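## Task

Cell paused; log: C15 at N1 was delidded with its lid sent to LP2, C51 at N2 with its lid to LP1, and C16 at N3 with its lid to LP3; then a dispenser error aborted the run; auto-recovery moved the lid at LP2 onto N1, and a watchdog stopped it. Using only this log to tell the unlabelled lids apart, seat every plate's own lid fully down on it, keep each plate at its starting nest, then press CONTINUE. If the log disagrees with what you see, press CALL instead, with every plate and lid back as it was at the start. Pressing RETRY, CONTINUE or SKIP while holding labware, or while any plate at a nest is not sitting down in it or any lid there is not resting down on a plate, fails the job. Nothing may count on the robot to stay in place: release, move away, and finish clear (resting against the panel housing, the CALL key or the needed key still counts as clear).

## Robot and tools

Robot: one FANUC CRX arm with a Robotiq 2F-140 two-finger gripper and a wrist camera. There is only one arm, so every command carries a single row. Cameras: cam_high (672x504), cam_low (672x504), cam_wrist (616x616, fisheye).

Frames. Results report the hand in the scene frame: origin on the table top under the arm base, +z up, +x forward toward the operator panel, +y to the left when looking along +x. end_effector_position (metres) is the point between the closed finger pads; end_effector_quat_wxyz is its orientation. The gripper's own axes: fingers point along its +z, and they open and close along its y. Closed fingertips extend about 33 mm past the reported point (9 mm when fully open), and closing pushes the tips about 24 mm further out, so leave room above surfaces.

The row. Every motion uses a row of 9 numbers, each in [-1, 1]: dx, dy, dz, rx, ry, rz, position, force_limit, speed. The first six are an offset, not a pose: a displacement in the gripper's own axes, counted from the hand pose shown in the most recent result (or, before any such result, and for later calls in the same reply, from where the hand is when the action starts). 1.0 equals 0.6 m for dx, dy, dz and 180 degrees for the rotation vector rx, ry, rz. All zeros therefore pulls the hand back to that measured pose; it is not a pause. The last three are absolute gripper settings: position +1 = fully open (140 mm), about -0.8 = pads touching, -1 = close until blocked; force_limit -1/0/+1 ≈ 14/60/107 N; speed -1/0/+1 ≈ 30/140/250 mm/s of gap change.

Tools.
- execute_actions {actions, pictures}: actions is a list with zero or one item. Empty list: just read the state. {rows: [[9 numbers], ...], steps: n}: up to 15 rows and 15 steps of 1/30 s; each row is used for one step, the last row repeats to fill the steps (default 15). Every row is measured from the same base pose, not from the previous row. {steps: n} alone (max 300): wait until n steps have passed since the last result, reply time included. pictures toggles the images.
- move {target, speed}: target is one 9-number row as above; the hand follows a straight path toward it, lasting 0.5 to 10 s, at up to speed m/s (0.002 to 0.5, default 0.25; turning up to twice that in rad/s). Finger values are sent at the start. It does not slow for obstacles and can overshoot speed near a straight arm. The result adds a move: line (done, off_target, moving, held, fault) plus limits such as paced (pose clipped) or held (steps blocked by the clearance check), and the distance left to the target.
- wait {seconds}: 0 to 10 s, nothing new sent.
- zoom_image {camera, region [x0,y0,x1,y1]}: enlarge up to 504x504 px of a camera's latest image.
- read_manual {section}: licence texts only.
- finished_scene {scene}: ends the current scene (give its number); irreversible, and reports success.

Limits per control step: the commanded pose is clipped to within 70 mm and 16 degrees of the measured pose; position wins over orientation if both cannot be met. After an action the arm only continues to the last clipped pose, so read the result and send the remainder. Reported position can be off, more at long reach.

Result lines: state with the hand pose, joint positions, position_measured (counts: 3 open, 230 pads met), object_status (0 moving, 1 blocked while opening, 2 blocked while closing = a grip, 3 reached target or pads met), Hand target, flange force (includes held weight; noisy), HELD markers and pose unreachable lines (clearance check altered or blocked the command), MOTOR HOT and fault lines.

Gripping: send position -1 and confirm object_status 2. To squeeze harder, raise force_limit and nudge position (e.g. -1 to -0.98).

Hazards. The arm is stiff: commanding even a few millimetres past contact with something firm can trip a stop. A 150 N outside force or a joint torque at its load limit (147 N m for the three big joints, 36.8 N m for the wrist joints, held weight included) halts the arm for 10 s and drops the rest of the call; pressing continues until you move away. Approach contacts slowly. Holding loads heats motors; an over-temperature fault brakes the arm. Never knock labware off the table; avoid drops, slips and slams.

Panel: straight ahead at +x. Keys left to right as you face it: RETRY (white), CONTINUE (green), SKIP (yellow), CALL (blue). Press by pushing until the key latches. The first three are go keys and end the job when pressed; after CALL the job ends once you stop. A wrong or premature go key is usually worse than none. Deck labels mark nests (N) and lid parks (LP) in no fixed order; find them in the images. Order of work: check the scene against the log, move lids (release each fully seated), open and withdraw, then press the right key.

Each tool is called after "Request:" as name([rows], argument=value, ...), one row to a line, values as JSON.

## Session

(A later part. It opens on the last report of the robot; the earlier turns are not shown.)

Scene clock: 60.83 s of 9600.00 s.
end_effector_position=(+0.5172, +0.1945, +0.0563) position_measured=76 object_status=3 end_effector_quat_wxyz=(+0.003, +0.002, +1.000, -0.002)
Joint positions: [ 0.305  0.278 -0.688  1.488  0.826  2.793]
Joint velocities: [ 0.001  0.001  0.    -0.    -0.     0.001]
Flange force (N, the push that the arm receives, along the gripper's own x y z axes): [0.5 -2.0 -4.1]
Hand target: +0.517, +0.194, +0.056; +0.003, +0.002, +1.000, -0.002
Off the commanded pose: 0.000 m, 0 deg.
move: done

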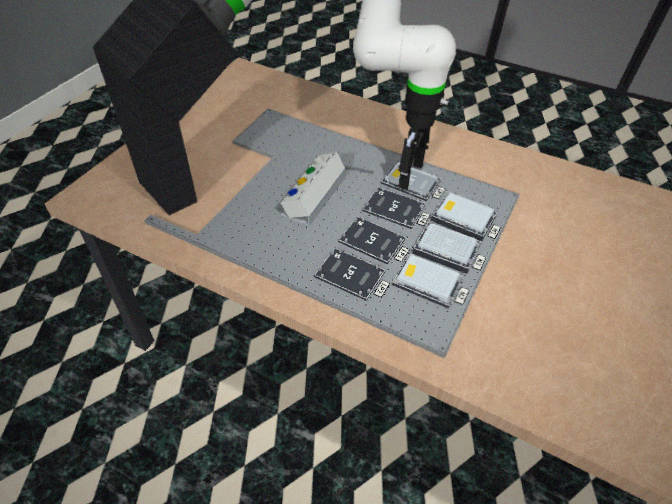

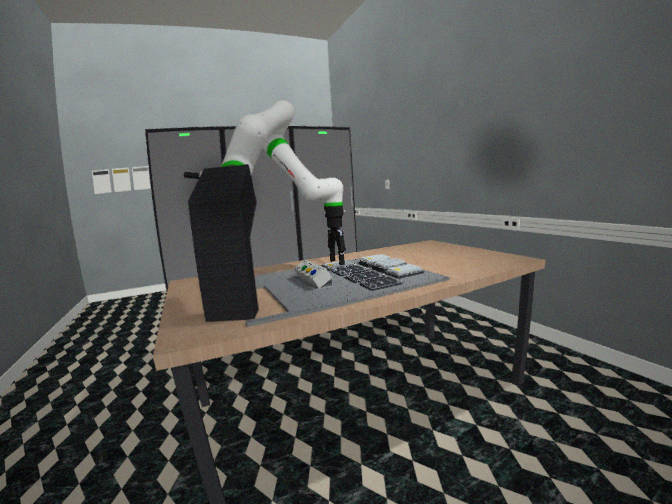

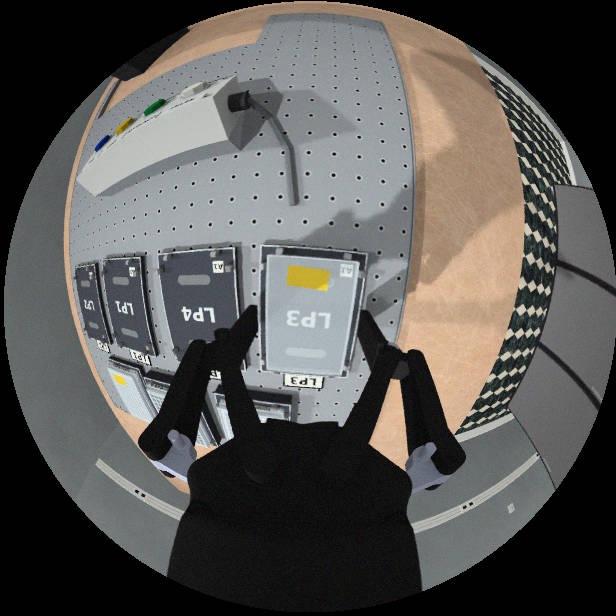

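Request:
move(target=[0,0.001,0.0045,0,0,-0.004,0.42,-0.6,-0.5], speed=0.01)

Request:
move(target=[0,0,0,0,0,0,-1,-0.6,-0.8])

Request:
move(target=[0,0,-0.08,0,0,0.004,-1,-0.6,-0.8], speed=0.05)

Request:
move(target=[-0.3,-0.34,0.01,0,0,0,-1,-0.6,-0.8], speed=0.15)

Request:
zoom_image(camera="cam_wrist", region=[230, 230, 390, 390])

Scene clock: 65.17 s of 9600.00 s.
end_effector_position=(+0.5172, +0.1951, +0.0536) position_measured=76 object_status=3 end_effector_quat_wxyz=(+0.003, -0.004, +1.000, -0.002)
Joint positions: [ 0.312  0.282 -0.685  1.481  0.823  2.808]
Joint velocities: [ 0.     0.001  0.    -0.    -0.     0.001]
Flange force (N, the push that the arm receives, along the gripper's own x y z axes): [0.1 -2.4 -3.7]
Hand target: +0.517, +0.195, +0.054; +0.003, -0.004, +1.000, -0.002
Off the commanded pose: 0.000 m, 0 deg.
After step 90, 0.50 s passed at rest.
move: done

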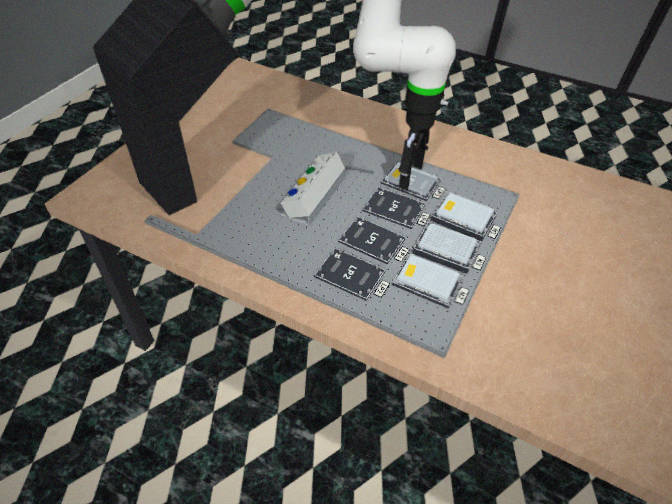

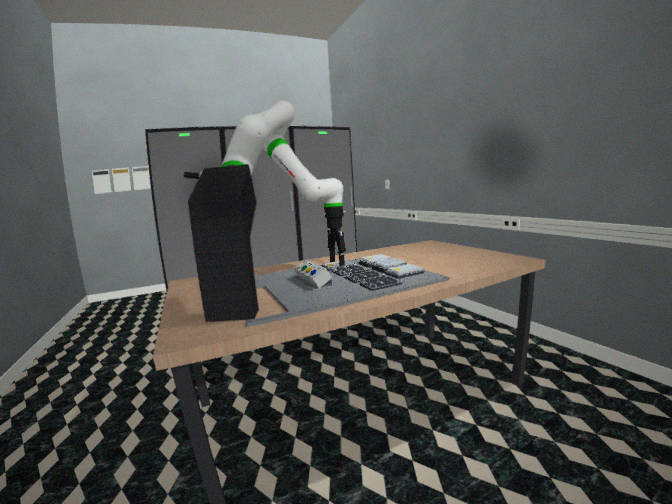

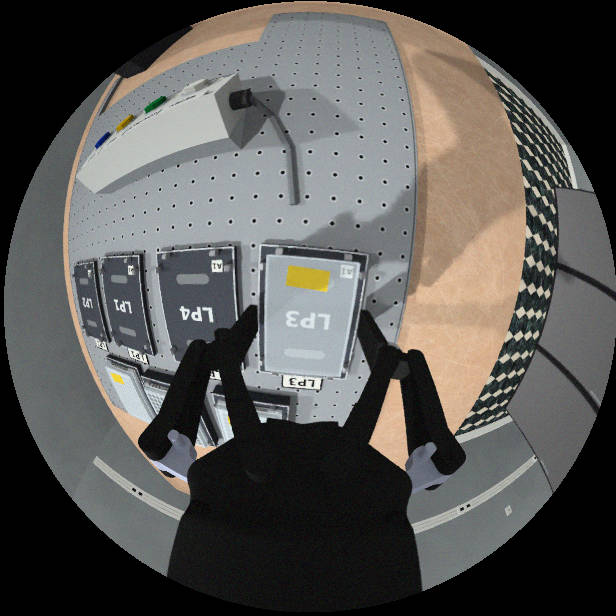

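Scene clock: 65.70 s of 9600.00 s.
end_effector_position=(+0.5172, +0.1951, +0.0536) position_measured=102 object_status=2 end_effector_quat_wxyz=(+0.003, -0.004, +1.000, -0.002)
Joint positions: [ 0.312  0.282 -0.685  1.48   0.823  2.808]
Joint velocities: [ 0.     0.001 -0.     0.    -0.001  0.   ]
Flange force (N, the push that the arm receives, along the gripper's own x y z axes): [8.1 -0.7 -32.4]
Hand target: +0.517, +0.195, +0.054; +0.003, -0.004, +1.000, -0.002
Off the commanded pose: 0.000 m, 0 deg.
move: done

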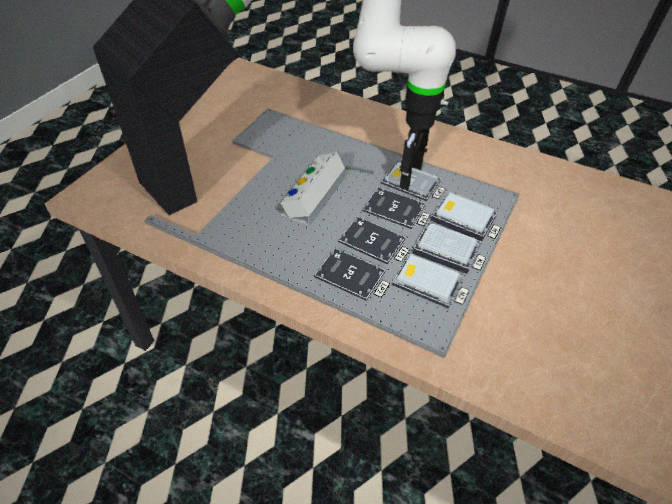

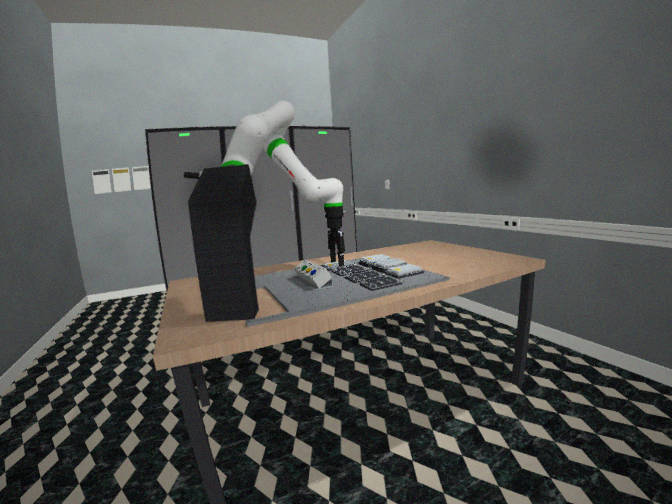

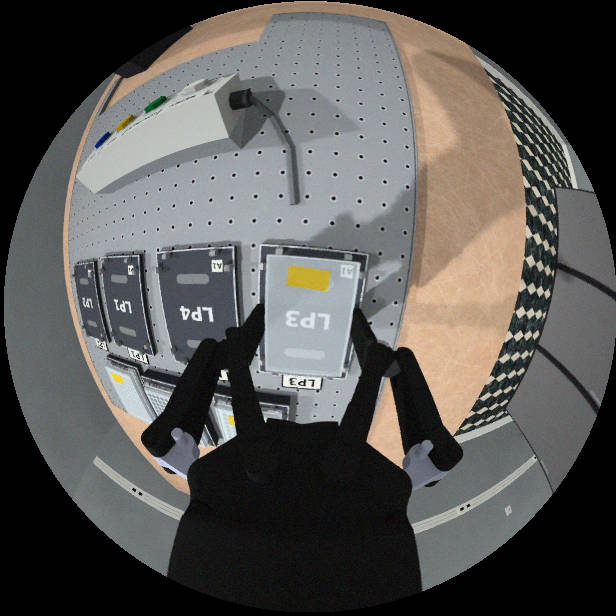

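Scene clock: 66.97 s of 9600.00 s.
end_effector_position=(+0.5170, +0.1951, +0.1016) position_measured=102 object_status=2 end_effector_quat_wxyz=(+0.003, +0.002, +1.000, -0.002)
Joint positions: [ 0.193  0.202 -0.718  1.619  0.892  2.731]
Joint velocities: [-0.     0.    -0.     0.    -0.     0.001]
Flange force (N, the push that the arm receives, along the gripper's own x y z axes): [0.4 -3.2 -3.7]
Hand target: +0.517, +0.195, +0.102; +0.003, +0.002, +1.000, -0.002
Off the commanded pose: 0.000 m, 0 deg.
move: done

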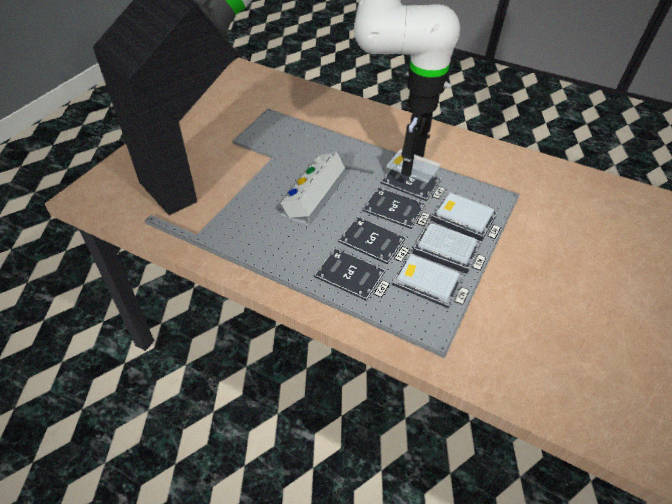

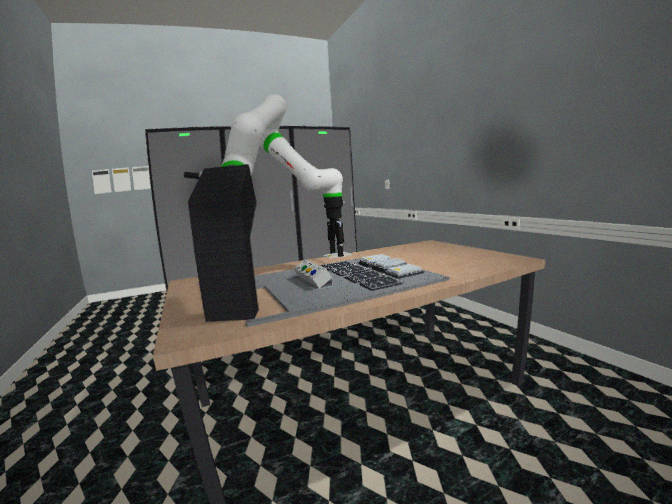

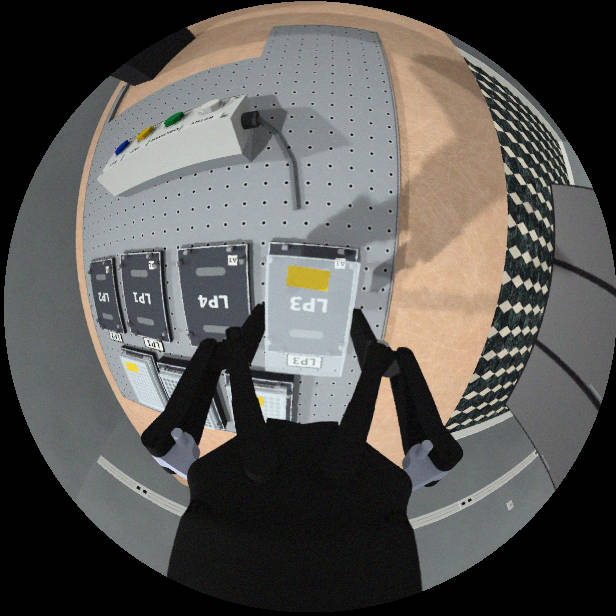

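Scene clock: 69.17 s of 9600.00 s.
end_effector_position=(+0.6969, -0.0091, +0.0968) position_measured=102 object_status=2 end_effector_quat_wxyz=(+0.003, +0.002, +1.000, -0.002)
Joint positions: [-0.082  0.794 -0.101  1.836  1.063  2.733]
Joint velocities: [-0.001  0.001  0.001  0.001  0.     0.   ]
Flange force (N, the push that the arm receives, along the gripper's own x y z axes): [2.2 -0.9 -3.2]
Hand target: +0.697, -0.009, +0.097; +0.003, +0.002, +1.000, -0.002
Off the commanded pose: 0.001 m, 0 deg.
move: done

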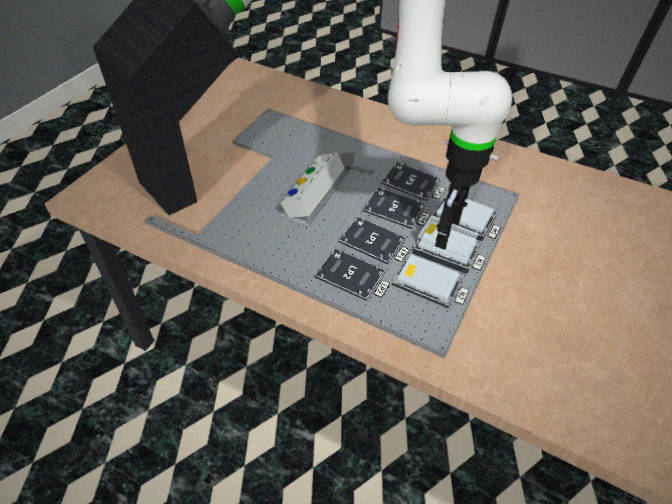

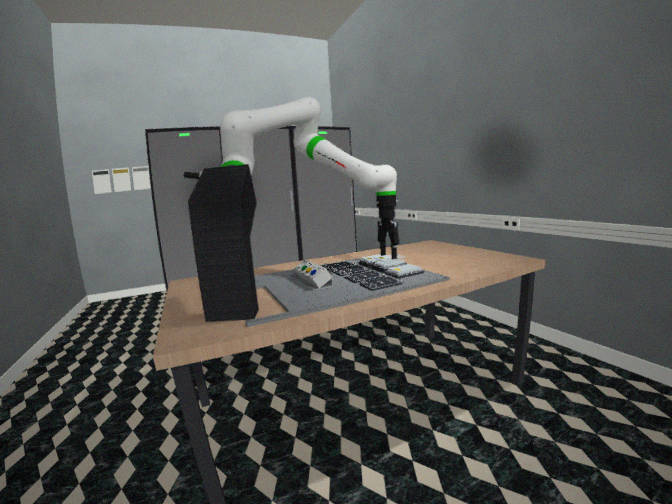

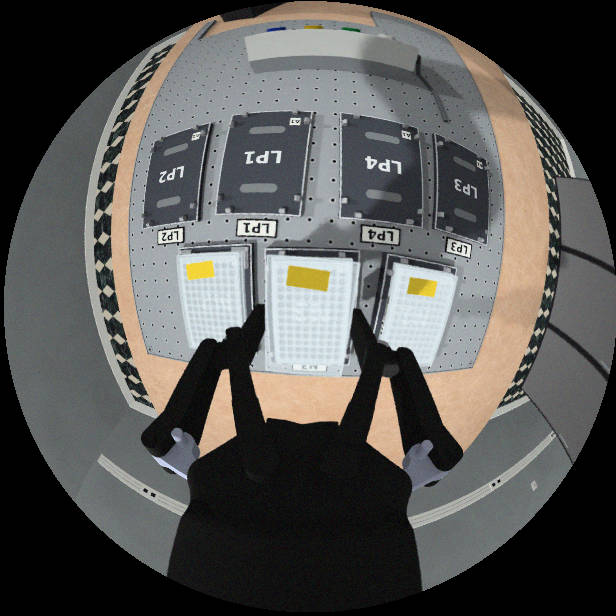

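Region (230, 230, 390, 390) of cam_wrist's 616x616 image, scaled by 3.150, with more detail than that image has.

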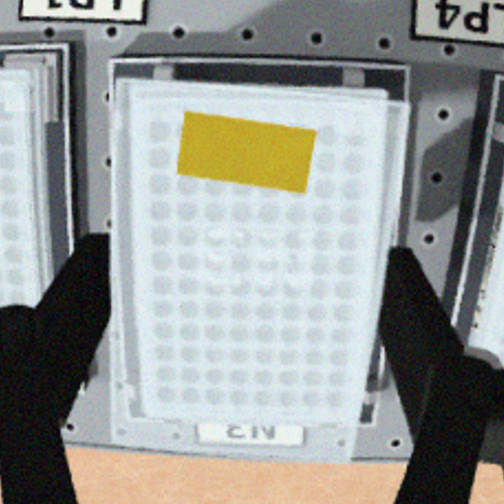

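Request:
move(target=[0,0.003,0.014,0,0,-0.0205,-1,-0.6,-0.8], speed=0.03)

Request:
zoom_image(camera="cam_wrist", region=[230, 230, 390, 390])

Scene clock: 72.33 s of 9600.00 s.
end_effector_position=(+0.6969, -0.0073, +0.0884) position_measured=102 object_status=2 end_effector_quat_wxyz=(+0.003, -0.030, +1.000, -0.002)
Joint positions: [-0.068  0.8   -0.098  1.824  1.053  2.799]
Joint velocities: [-0.001 -0.001  0.     0.    -0.     0.   ]
Flange force (N, the push that the arm receives, along the gripper's own x y z axes): [2.6 -0.6 -4.1]
Hand target: +0.697, -0.007, +0.088; +0.003, -0.030, +1.000, -0.002
Off the commanded pose: 0.000 m, 0 deg.
move: done

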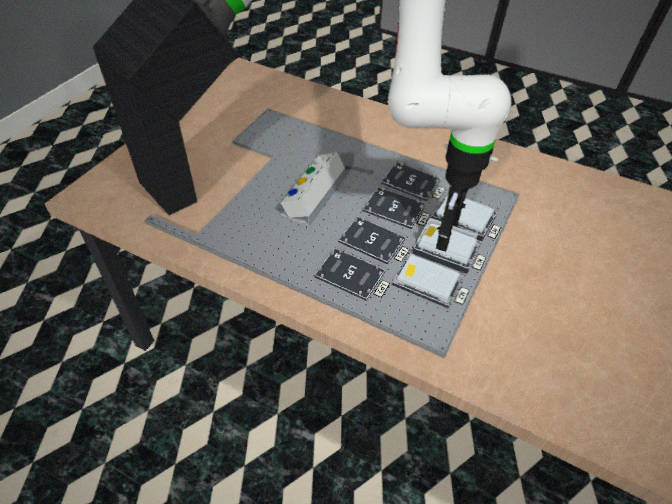

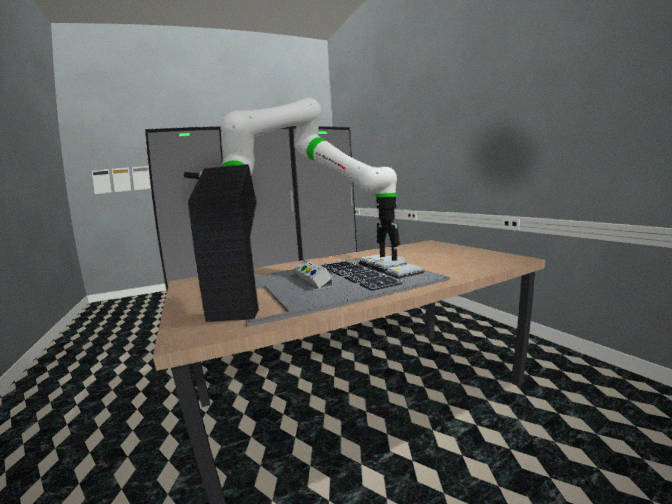

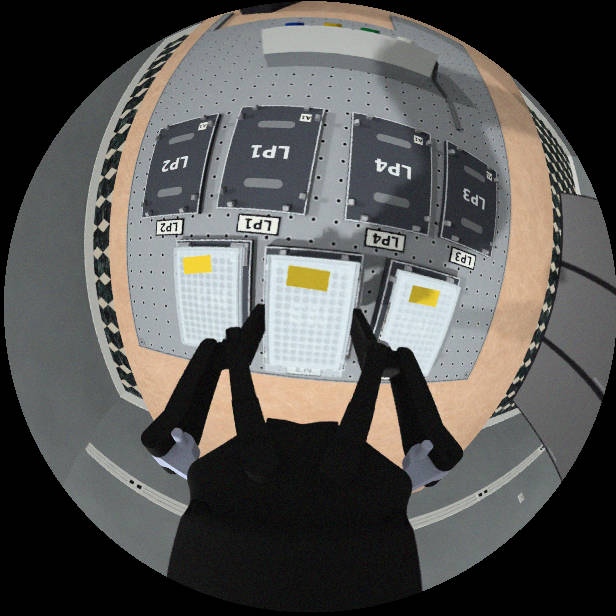

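Region (230, 230, 390, 390) of cam_wrist's 616x616 image, scaled by 3.150, with more detail than that image has.

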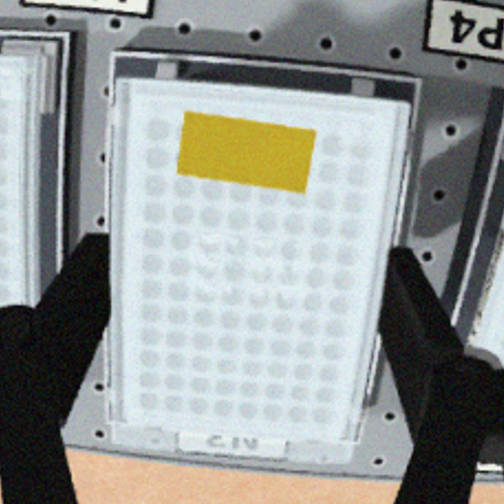

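Request:
move(target=[-0.003,0,0.005,0,0,0,-1,-0.6,-0.8], speed=0.01)

Request:
move(target=[0,0,0.009,0,0,0,-1,-0.6,-0.8], speed=0.007)

Scene clock: 74.27 s of 9600.00 s.
end_effector_position=(+0.6987, -0.0072, +0.0855) position_measured=102 object_status=2 end_effector_quat_wxyz=(+0.003, -0.030, +1.000, -0.002)
Joint positions: [-0.064  0.805 -0.091  1.822  1.051  2.796]
Joint velocities: [ 0.  0.  0. -0.  0.  0.]
Flange force (N, the push that the arm receives, along the gripper's own x y z axes): [3.2 -0.8 -2.9]
Hand target: +0.699, -0.007, +0.085; +0.003, -0.030, +1.000, -0.002
Off the commanded pose: 0.000 m, 0 deg.
move: done

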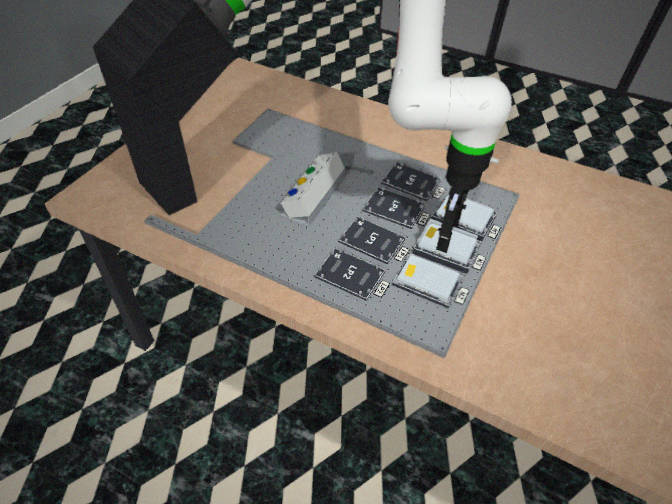

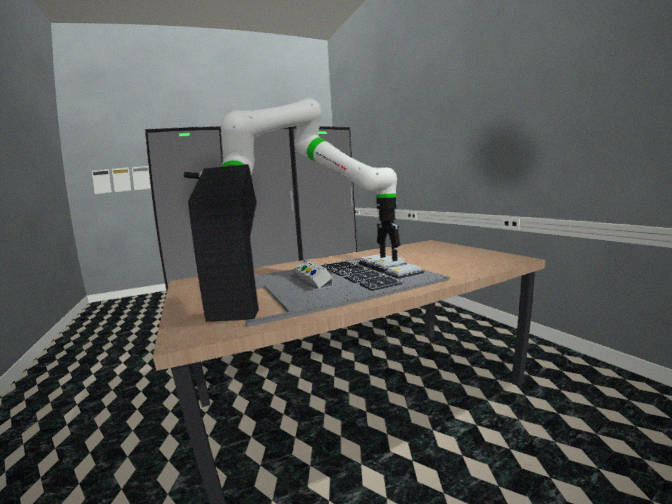

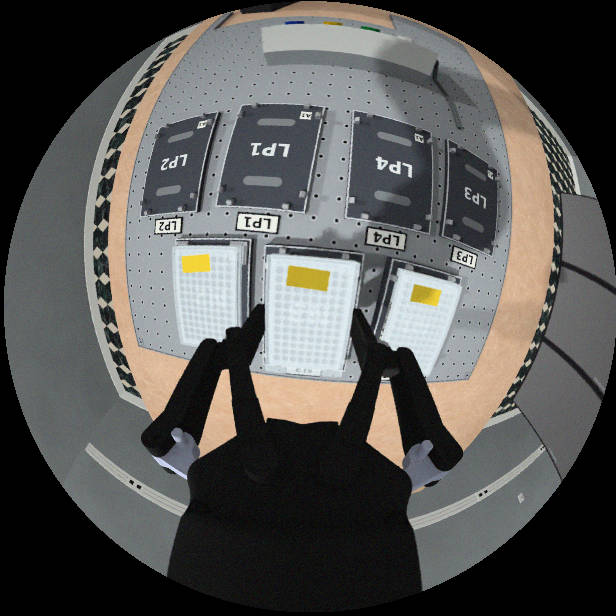

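Scene clock: 75.27 s of 9600.00 s.
end_effector_position=(+0.6988, -0.0072, +0.0801) position_measured=102 object_status=2 end_effector_quat_wxyz=(+0.003, -0.030, +1.000, -0.002)
Joint positions: [-0.055  0.811 -0.088  1.814  1.045  2.798]
Joint velocities: [ 0.     0.    -0.    -0.001 -0.     0.   ]
Flange force (N, the push that the arm receives, along the gripper's own x y z axes): [-2.0 -3.8 -4.2]
Hand target: +0.699, -0.007, +0.080; +0.003, -0.030, +1.000, -0.002
Off the commanded pose: 0.000 m, 0 deg.
move: done

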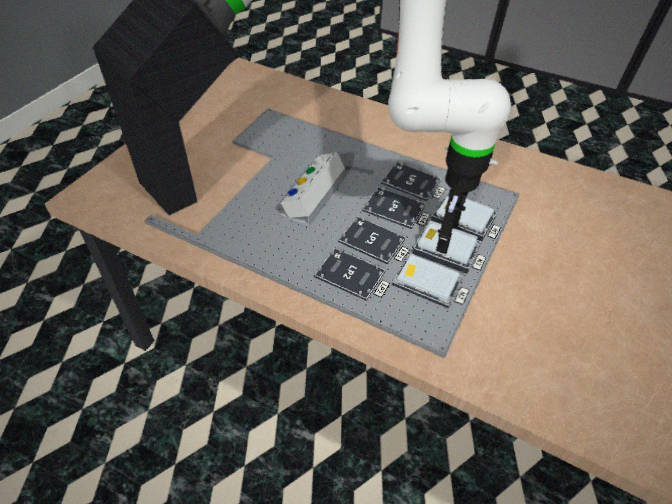

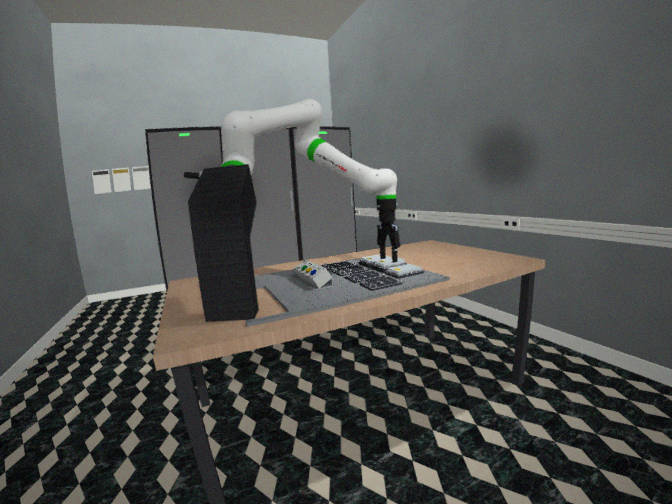

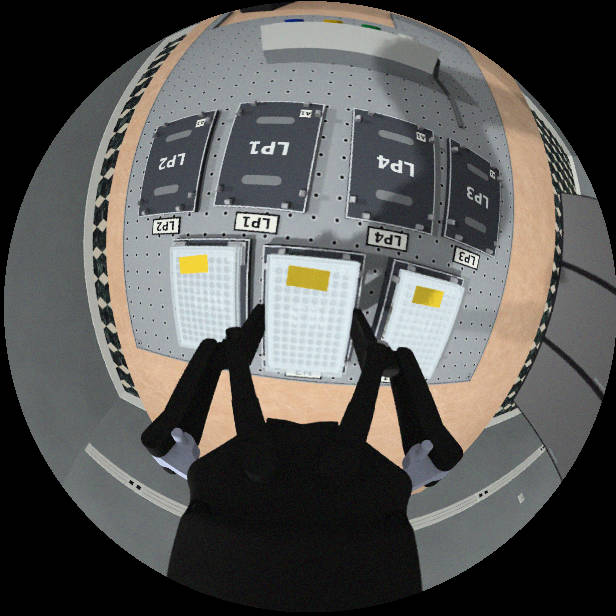

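Request:
move(target=[0,-0.0005,0.006,0,0,0,-1,-0.6,-0.8], speed=0.006)

Request:
zoom_image(camera="cam_wrist", region=[230, 230, 390, 390])

Scene clock: 77.17 s of 9600.00 s.
end_effector_position=(+0.6989, -0.0075, +0.0765) position_measured=102 object_status=2 end_effector_quat_wxyz=(+0.003, -0.030, +1.000, -0.002)
Joint positions: [-0.05   0.816 -0.086  1.809  1.041  2.8  ]
Joint velocities: [ 0.    -0.002 -0.    -0.     0.    -0.001]
Flange force (N, the push that the arm receives, along the gripper's own x y z axes): [0.9 3.3 -17.1]
Hand target: +0.699, -0.007, +0.076; +0.003, -0.030, +1.000, -0.002
Off the commanded pose: 0.000 m, 0 deg.
move: done

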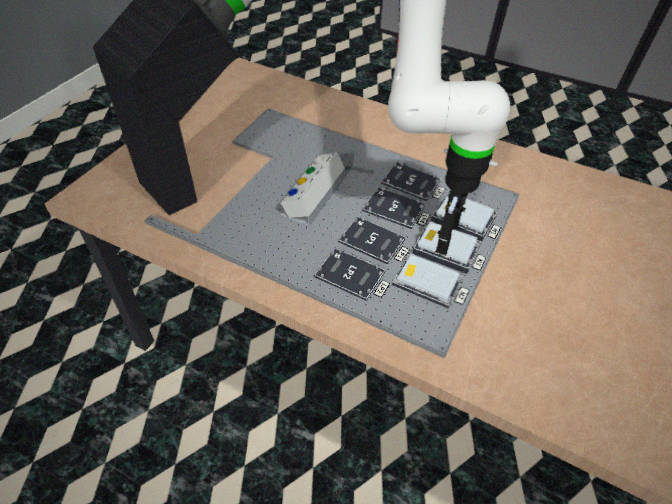

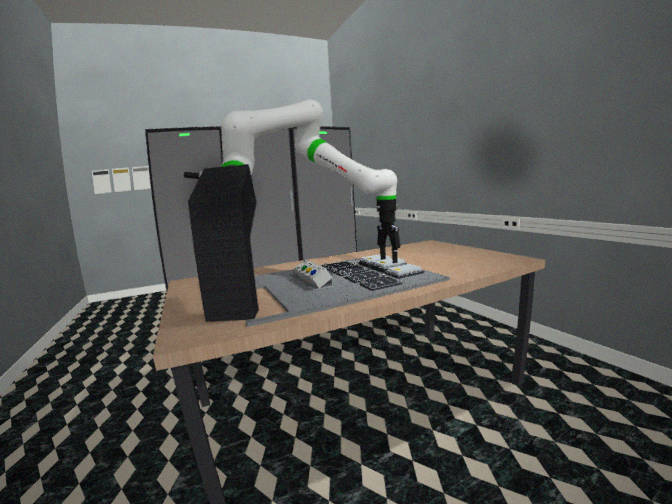

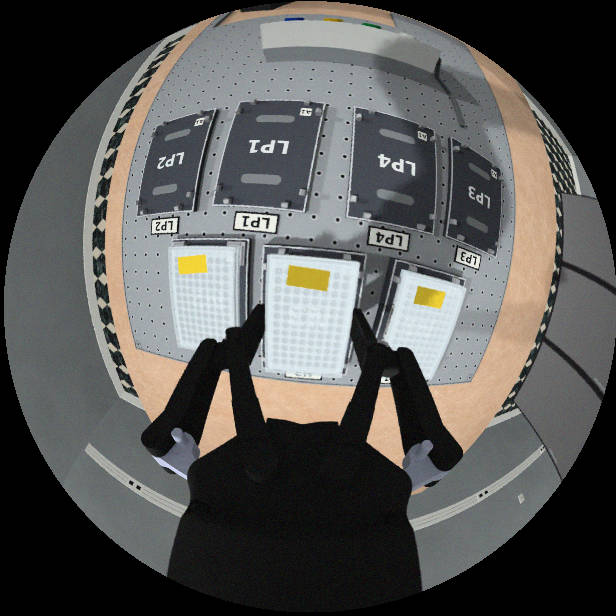

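Region (230, 230, 390, 390) of cam_wrist's 616x616 image, scaled by 3.150, with more detail than that image has.

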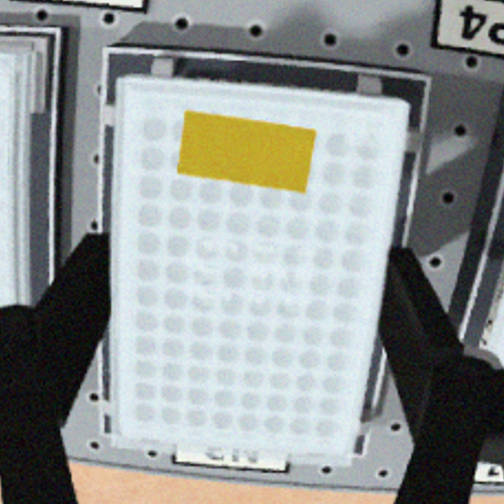

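Request:
move(target=[0,0,0.002,0,0,0,-1,-0.6,-0.8], speed=0.006)

Request:
move(target=[0,0,0,0,0,0,0.4,-0.6,-0.5])

Request:
move(target=[0,0,-0.17,0,0,0.0305,0.4,-0.6,-0.5], speed=0.15)

Request:
move(target=[0.72,0.03,0,0,0,0.99,-1,0,0], speed=0.4)

Request:
zoom_image(camera="cam_high", region=[380, 180, 510, 320])

Request:
zoom_image(camera="cam_low", region=[350, 245, 435, 285])

Scene clock: 81.37 s of 9600.00 s.
end_effector_position=(+0.6989, -0.0075, +0.0753) position_measured=102 object_status=2 end_effector_quat_wxyz=(+0.003, -0.030, +1.000, -0.002)
Joint positions: [-0.048  0.817 -0.085  1.807  1.04   2.8  ]
Joint velocities: [ 0.001 -0.    -0.    -0.    -0.     0.001]
Flange force (N, the push that the arm receives, along the gripper's own x y z axes): [-3.7 3.0 -21.7]
Hand target: +0.699, -0.007, +0.075; +0.003, -0.030, +1.000, -0.002
Off the commanded pose: 0.000 m, 0 deg.
After step 90, 0.50 s passed at rest.
move: done

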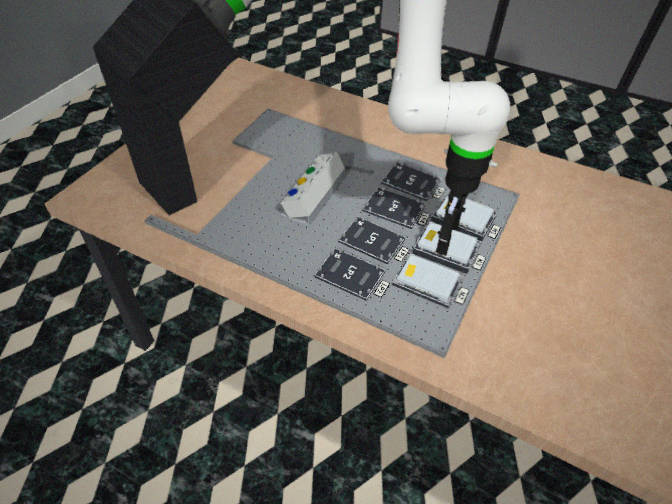

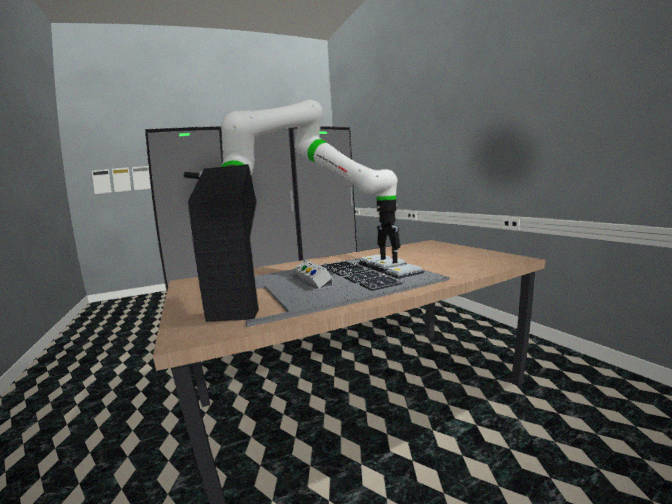

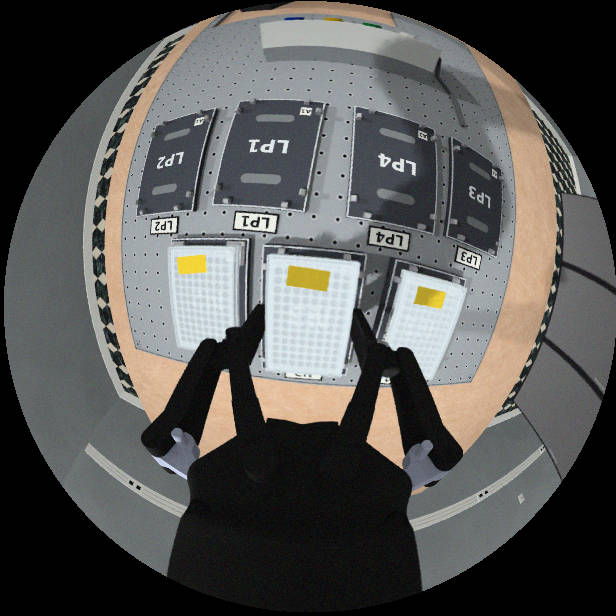

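Scene clock: 81.87 s of 9600.00 s.
end_effector_position=(+0.6988, -0.0074, +0.0752) position_measured=78 object_status=3 end_effector_quat_wxyz=(+0.003, -0.030, +1.000, -0.002)
Joint positions: [-0.048  0.817 -0.085  1.807  1.04   2.8  ]
Joint velocities: [-0.001 -0.002 -0.     0.    -0.     0.   ]
Flange force (N, the push that the arm receives, along the gripper's own x y z axes): [3.4 0.6 -2.9]
Hand target: +0.699, -0.007, +0.075; +0.003, -0.030, +1.000, -0.002
Off the commanded pose: 0.000 m, 0 deg.
move: done

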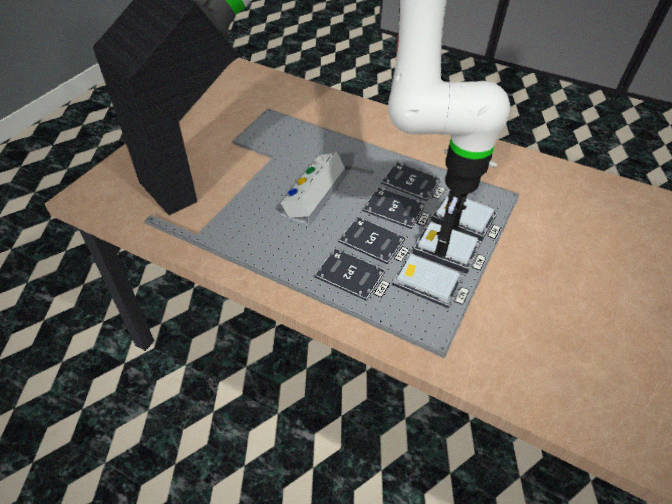

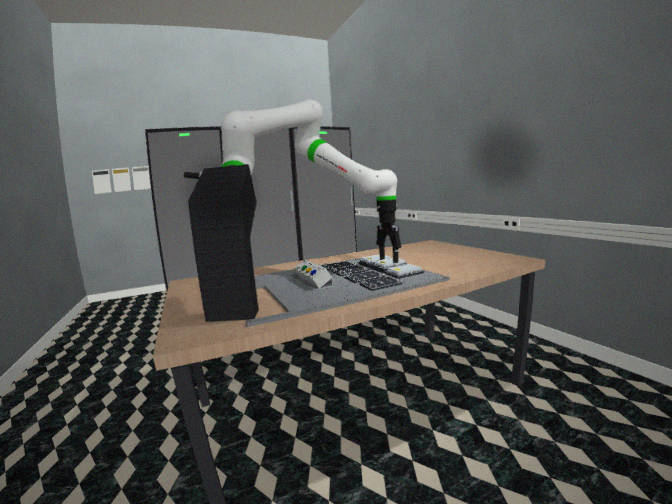

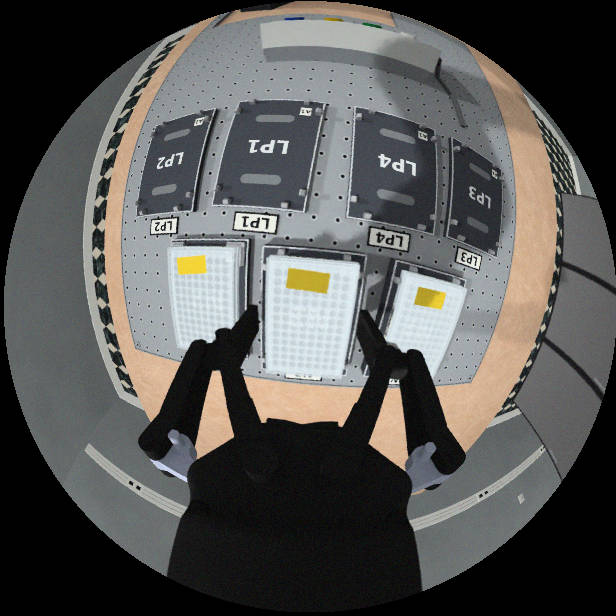

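Scene clock: 82.90 s of 9600.00 s.
end_effector_position=(+0.6983, -0.0072, +0.1771) position_measured=78 object_status=3 end_effector_quat_wxyz=(+0.003, +0.018, +1.000, -0.002)
Joint positions: [-0.206  0.717 -0.109  1.949  1.161  2.659]
Joint velocities: [-0.001 -0.001  0.001  0.    -0.001 -0.003]
Flange force (N, the push that the arm receives, along the gripper's own x y z axes): [2.7 -0.2 -2.0]
Hand target: +0.698, -0.007, +0.177; +0.003, +0.017, +1.000, -0.002
Off the commanded pose: 0.000 m, 0 deg.
move: done

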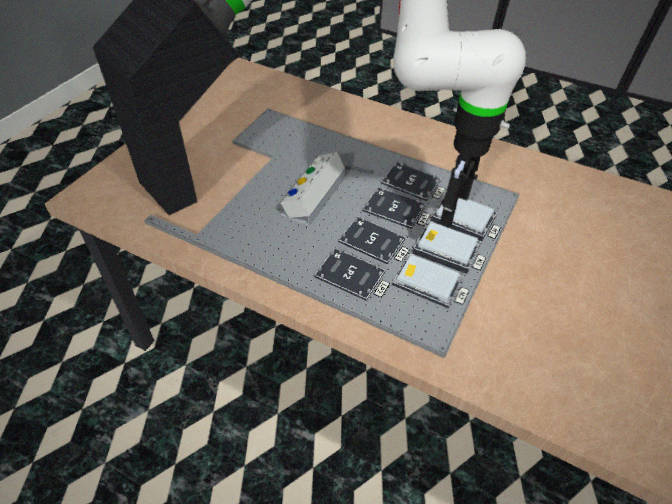

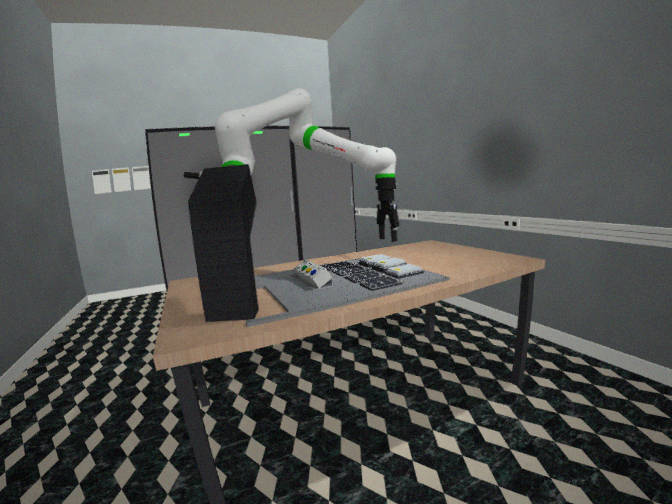

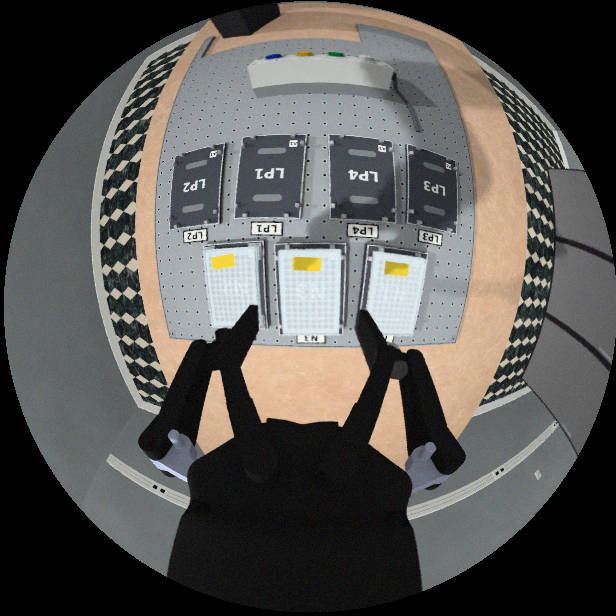

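Scene clock: 87.30 s of 9600.00 s.
end_effector_position=(+0.2673, +0.0235, +0.1751) position_measured=233 object_status=3 end_effector_quat_wxyz=(-0.027, +0.998, -0.002, -0.051)
Joint positions: [-0.403  0.362 -1.186  1.899  1.047  0.281]
Joint velocities: [-0.    -0.01  -0.     0.005 -0.006 -0.012]
Flange force (N, the push that the arm receives, along the gripper's own x y z axes): no reading
Hand target: +0.267, +0.024, +0.175; -0.027, +0.998, -0.002, -0.052
Off the commanded pose: 0.003 m, 7 deg.
joint sent to its limit — the command would take joint 3 (elbow) past its lower limit, so that joint was sent only as far as its limit.
move: off_target

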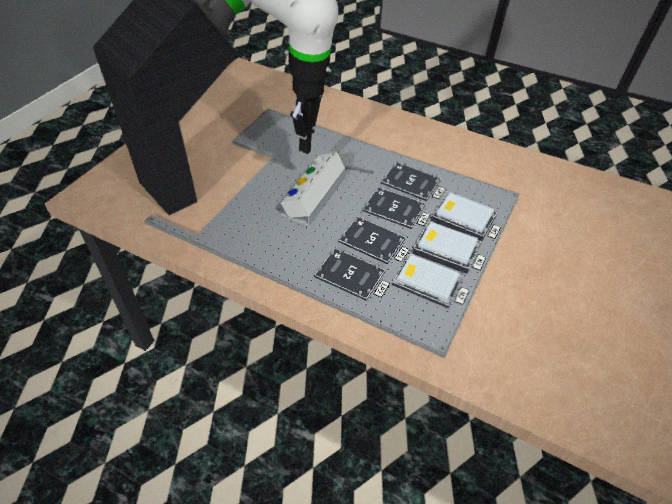

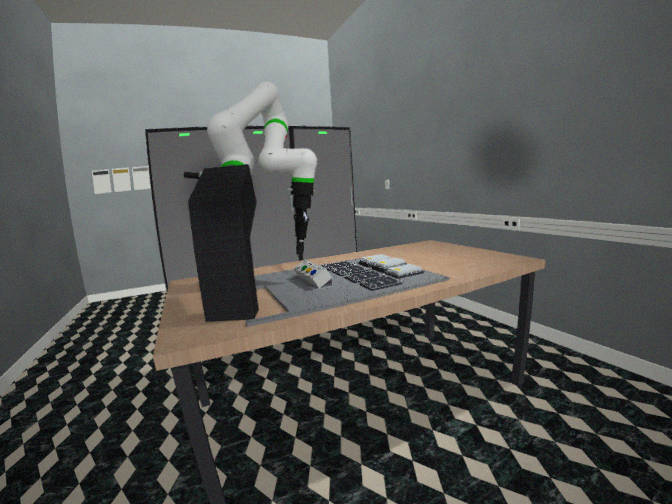

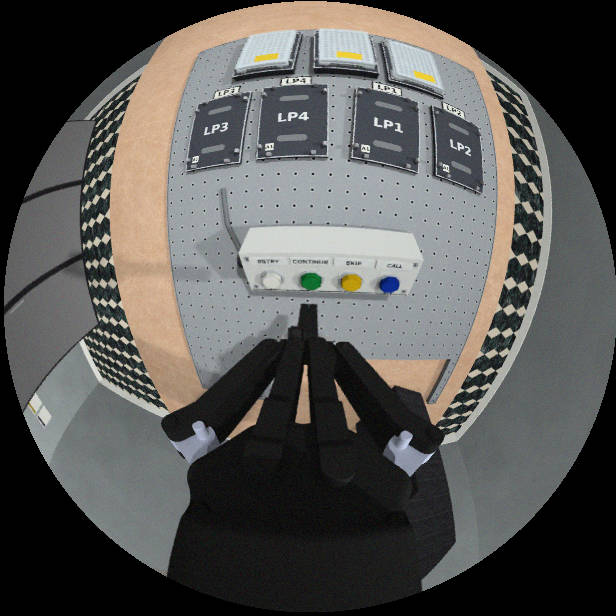

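Region (380, 180, 510, 320) of cam_high's 672x504 image, scaled by 3.600, with more detail than that image has; it fills the left 468 columns of this view, and the rest is white.

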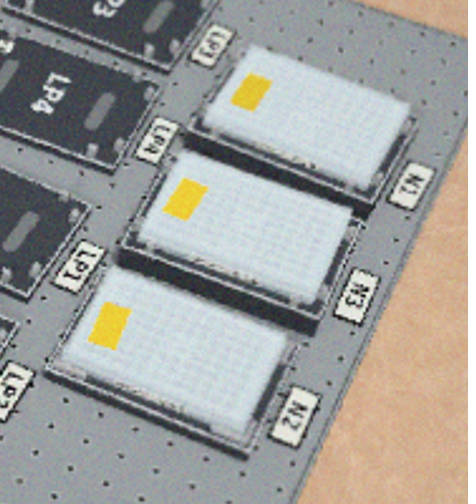

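Region (350, 245, 435, 285) of cam_low's 672x504 image, scaled by 5.929, with more detail than that image has; it fills the top 237 rows of this view, and the rest is white.

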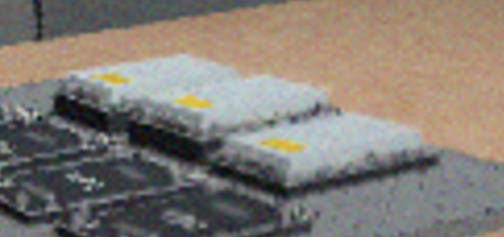

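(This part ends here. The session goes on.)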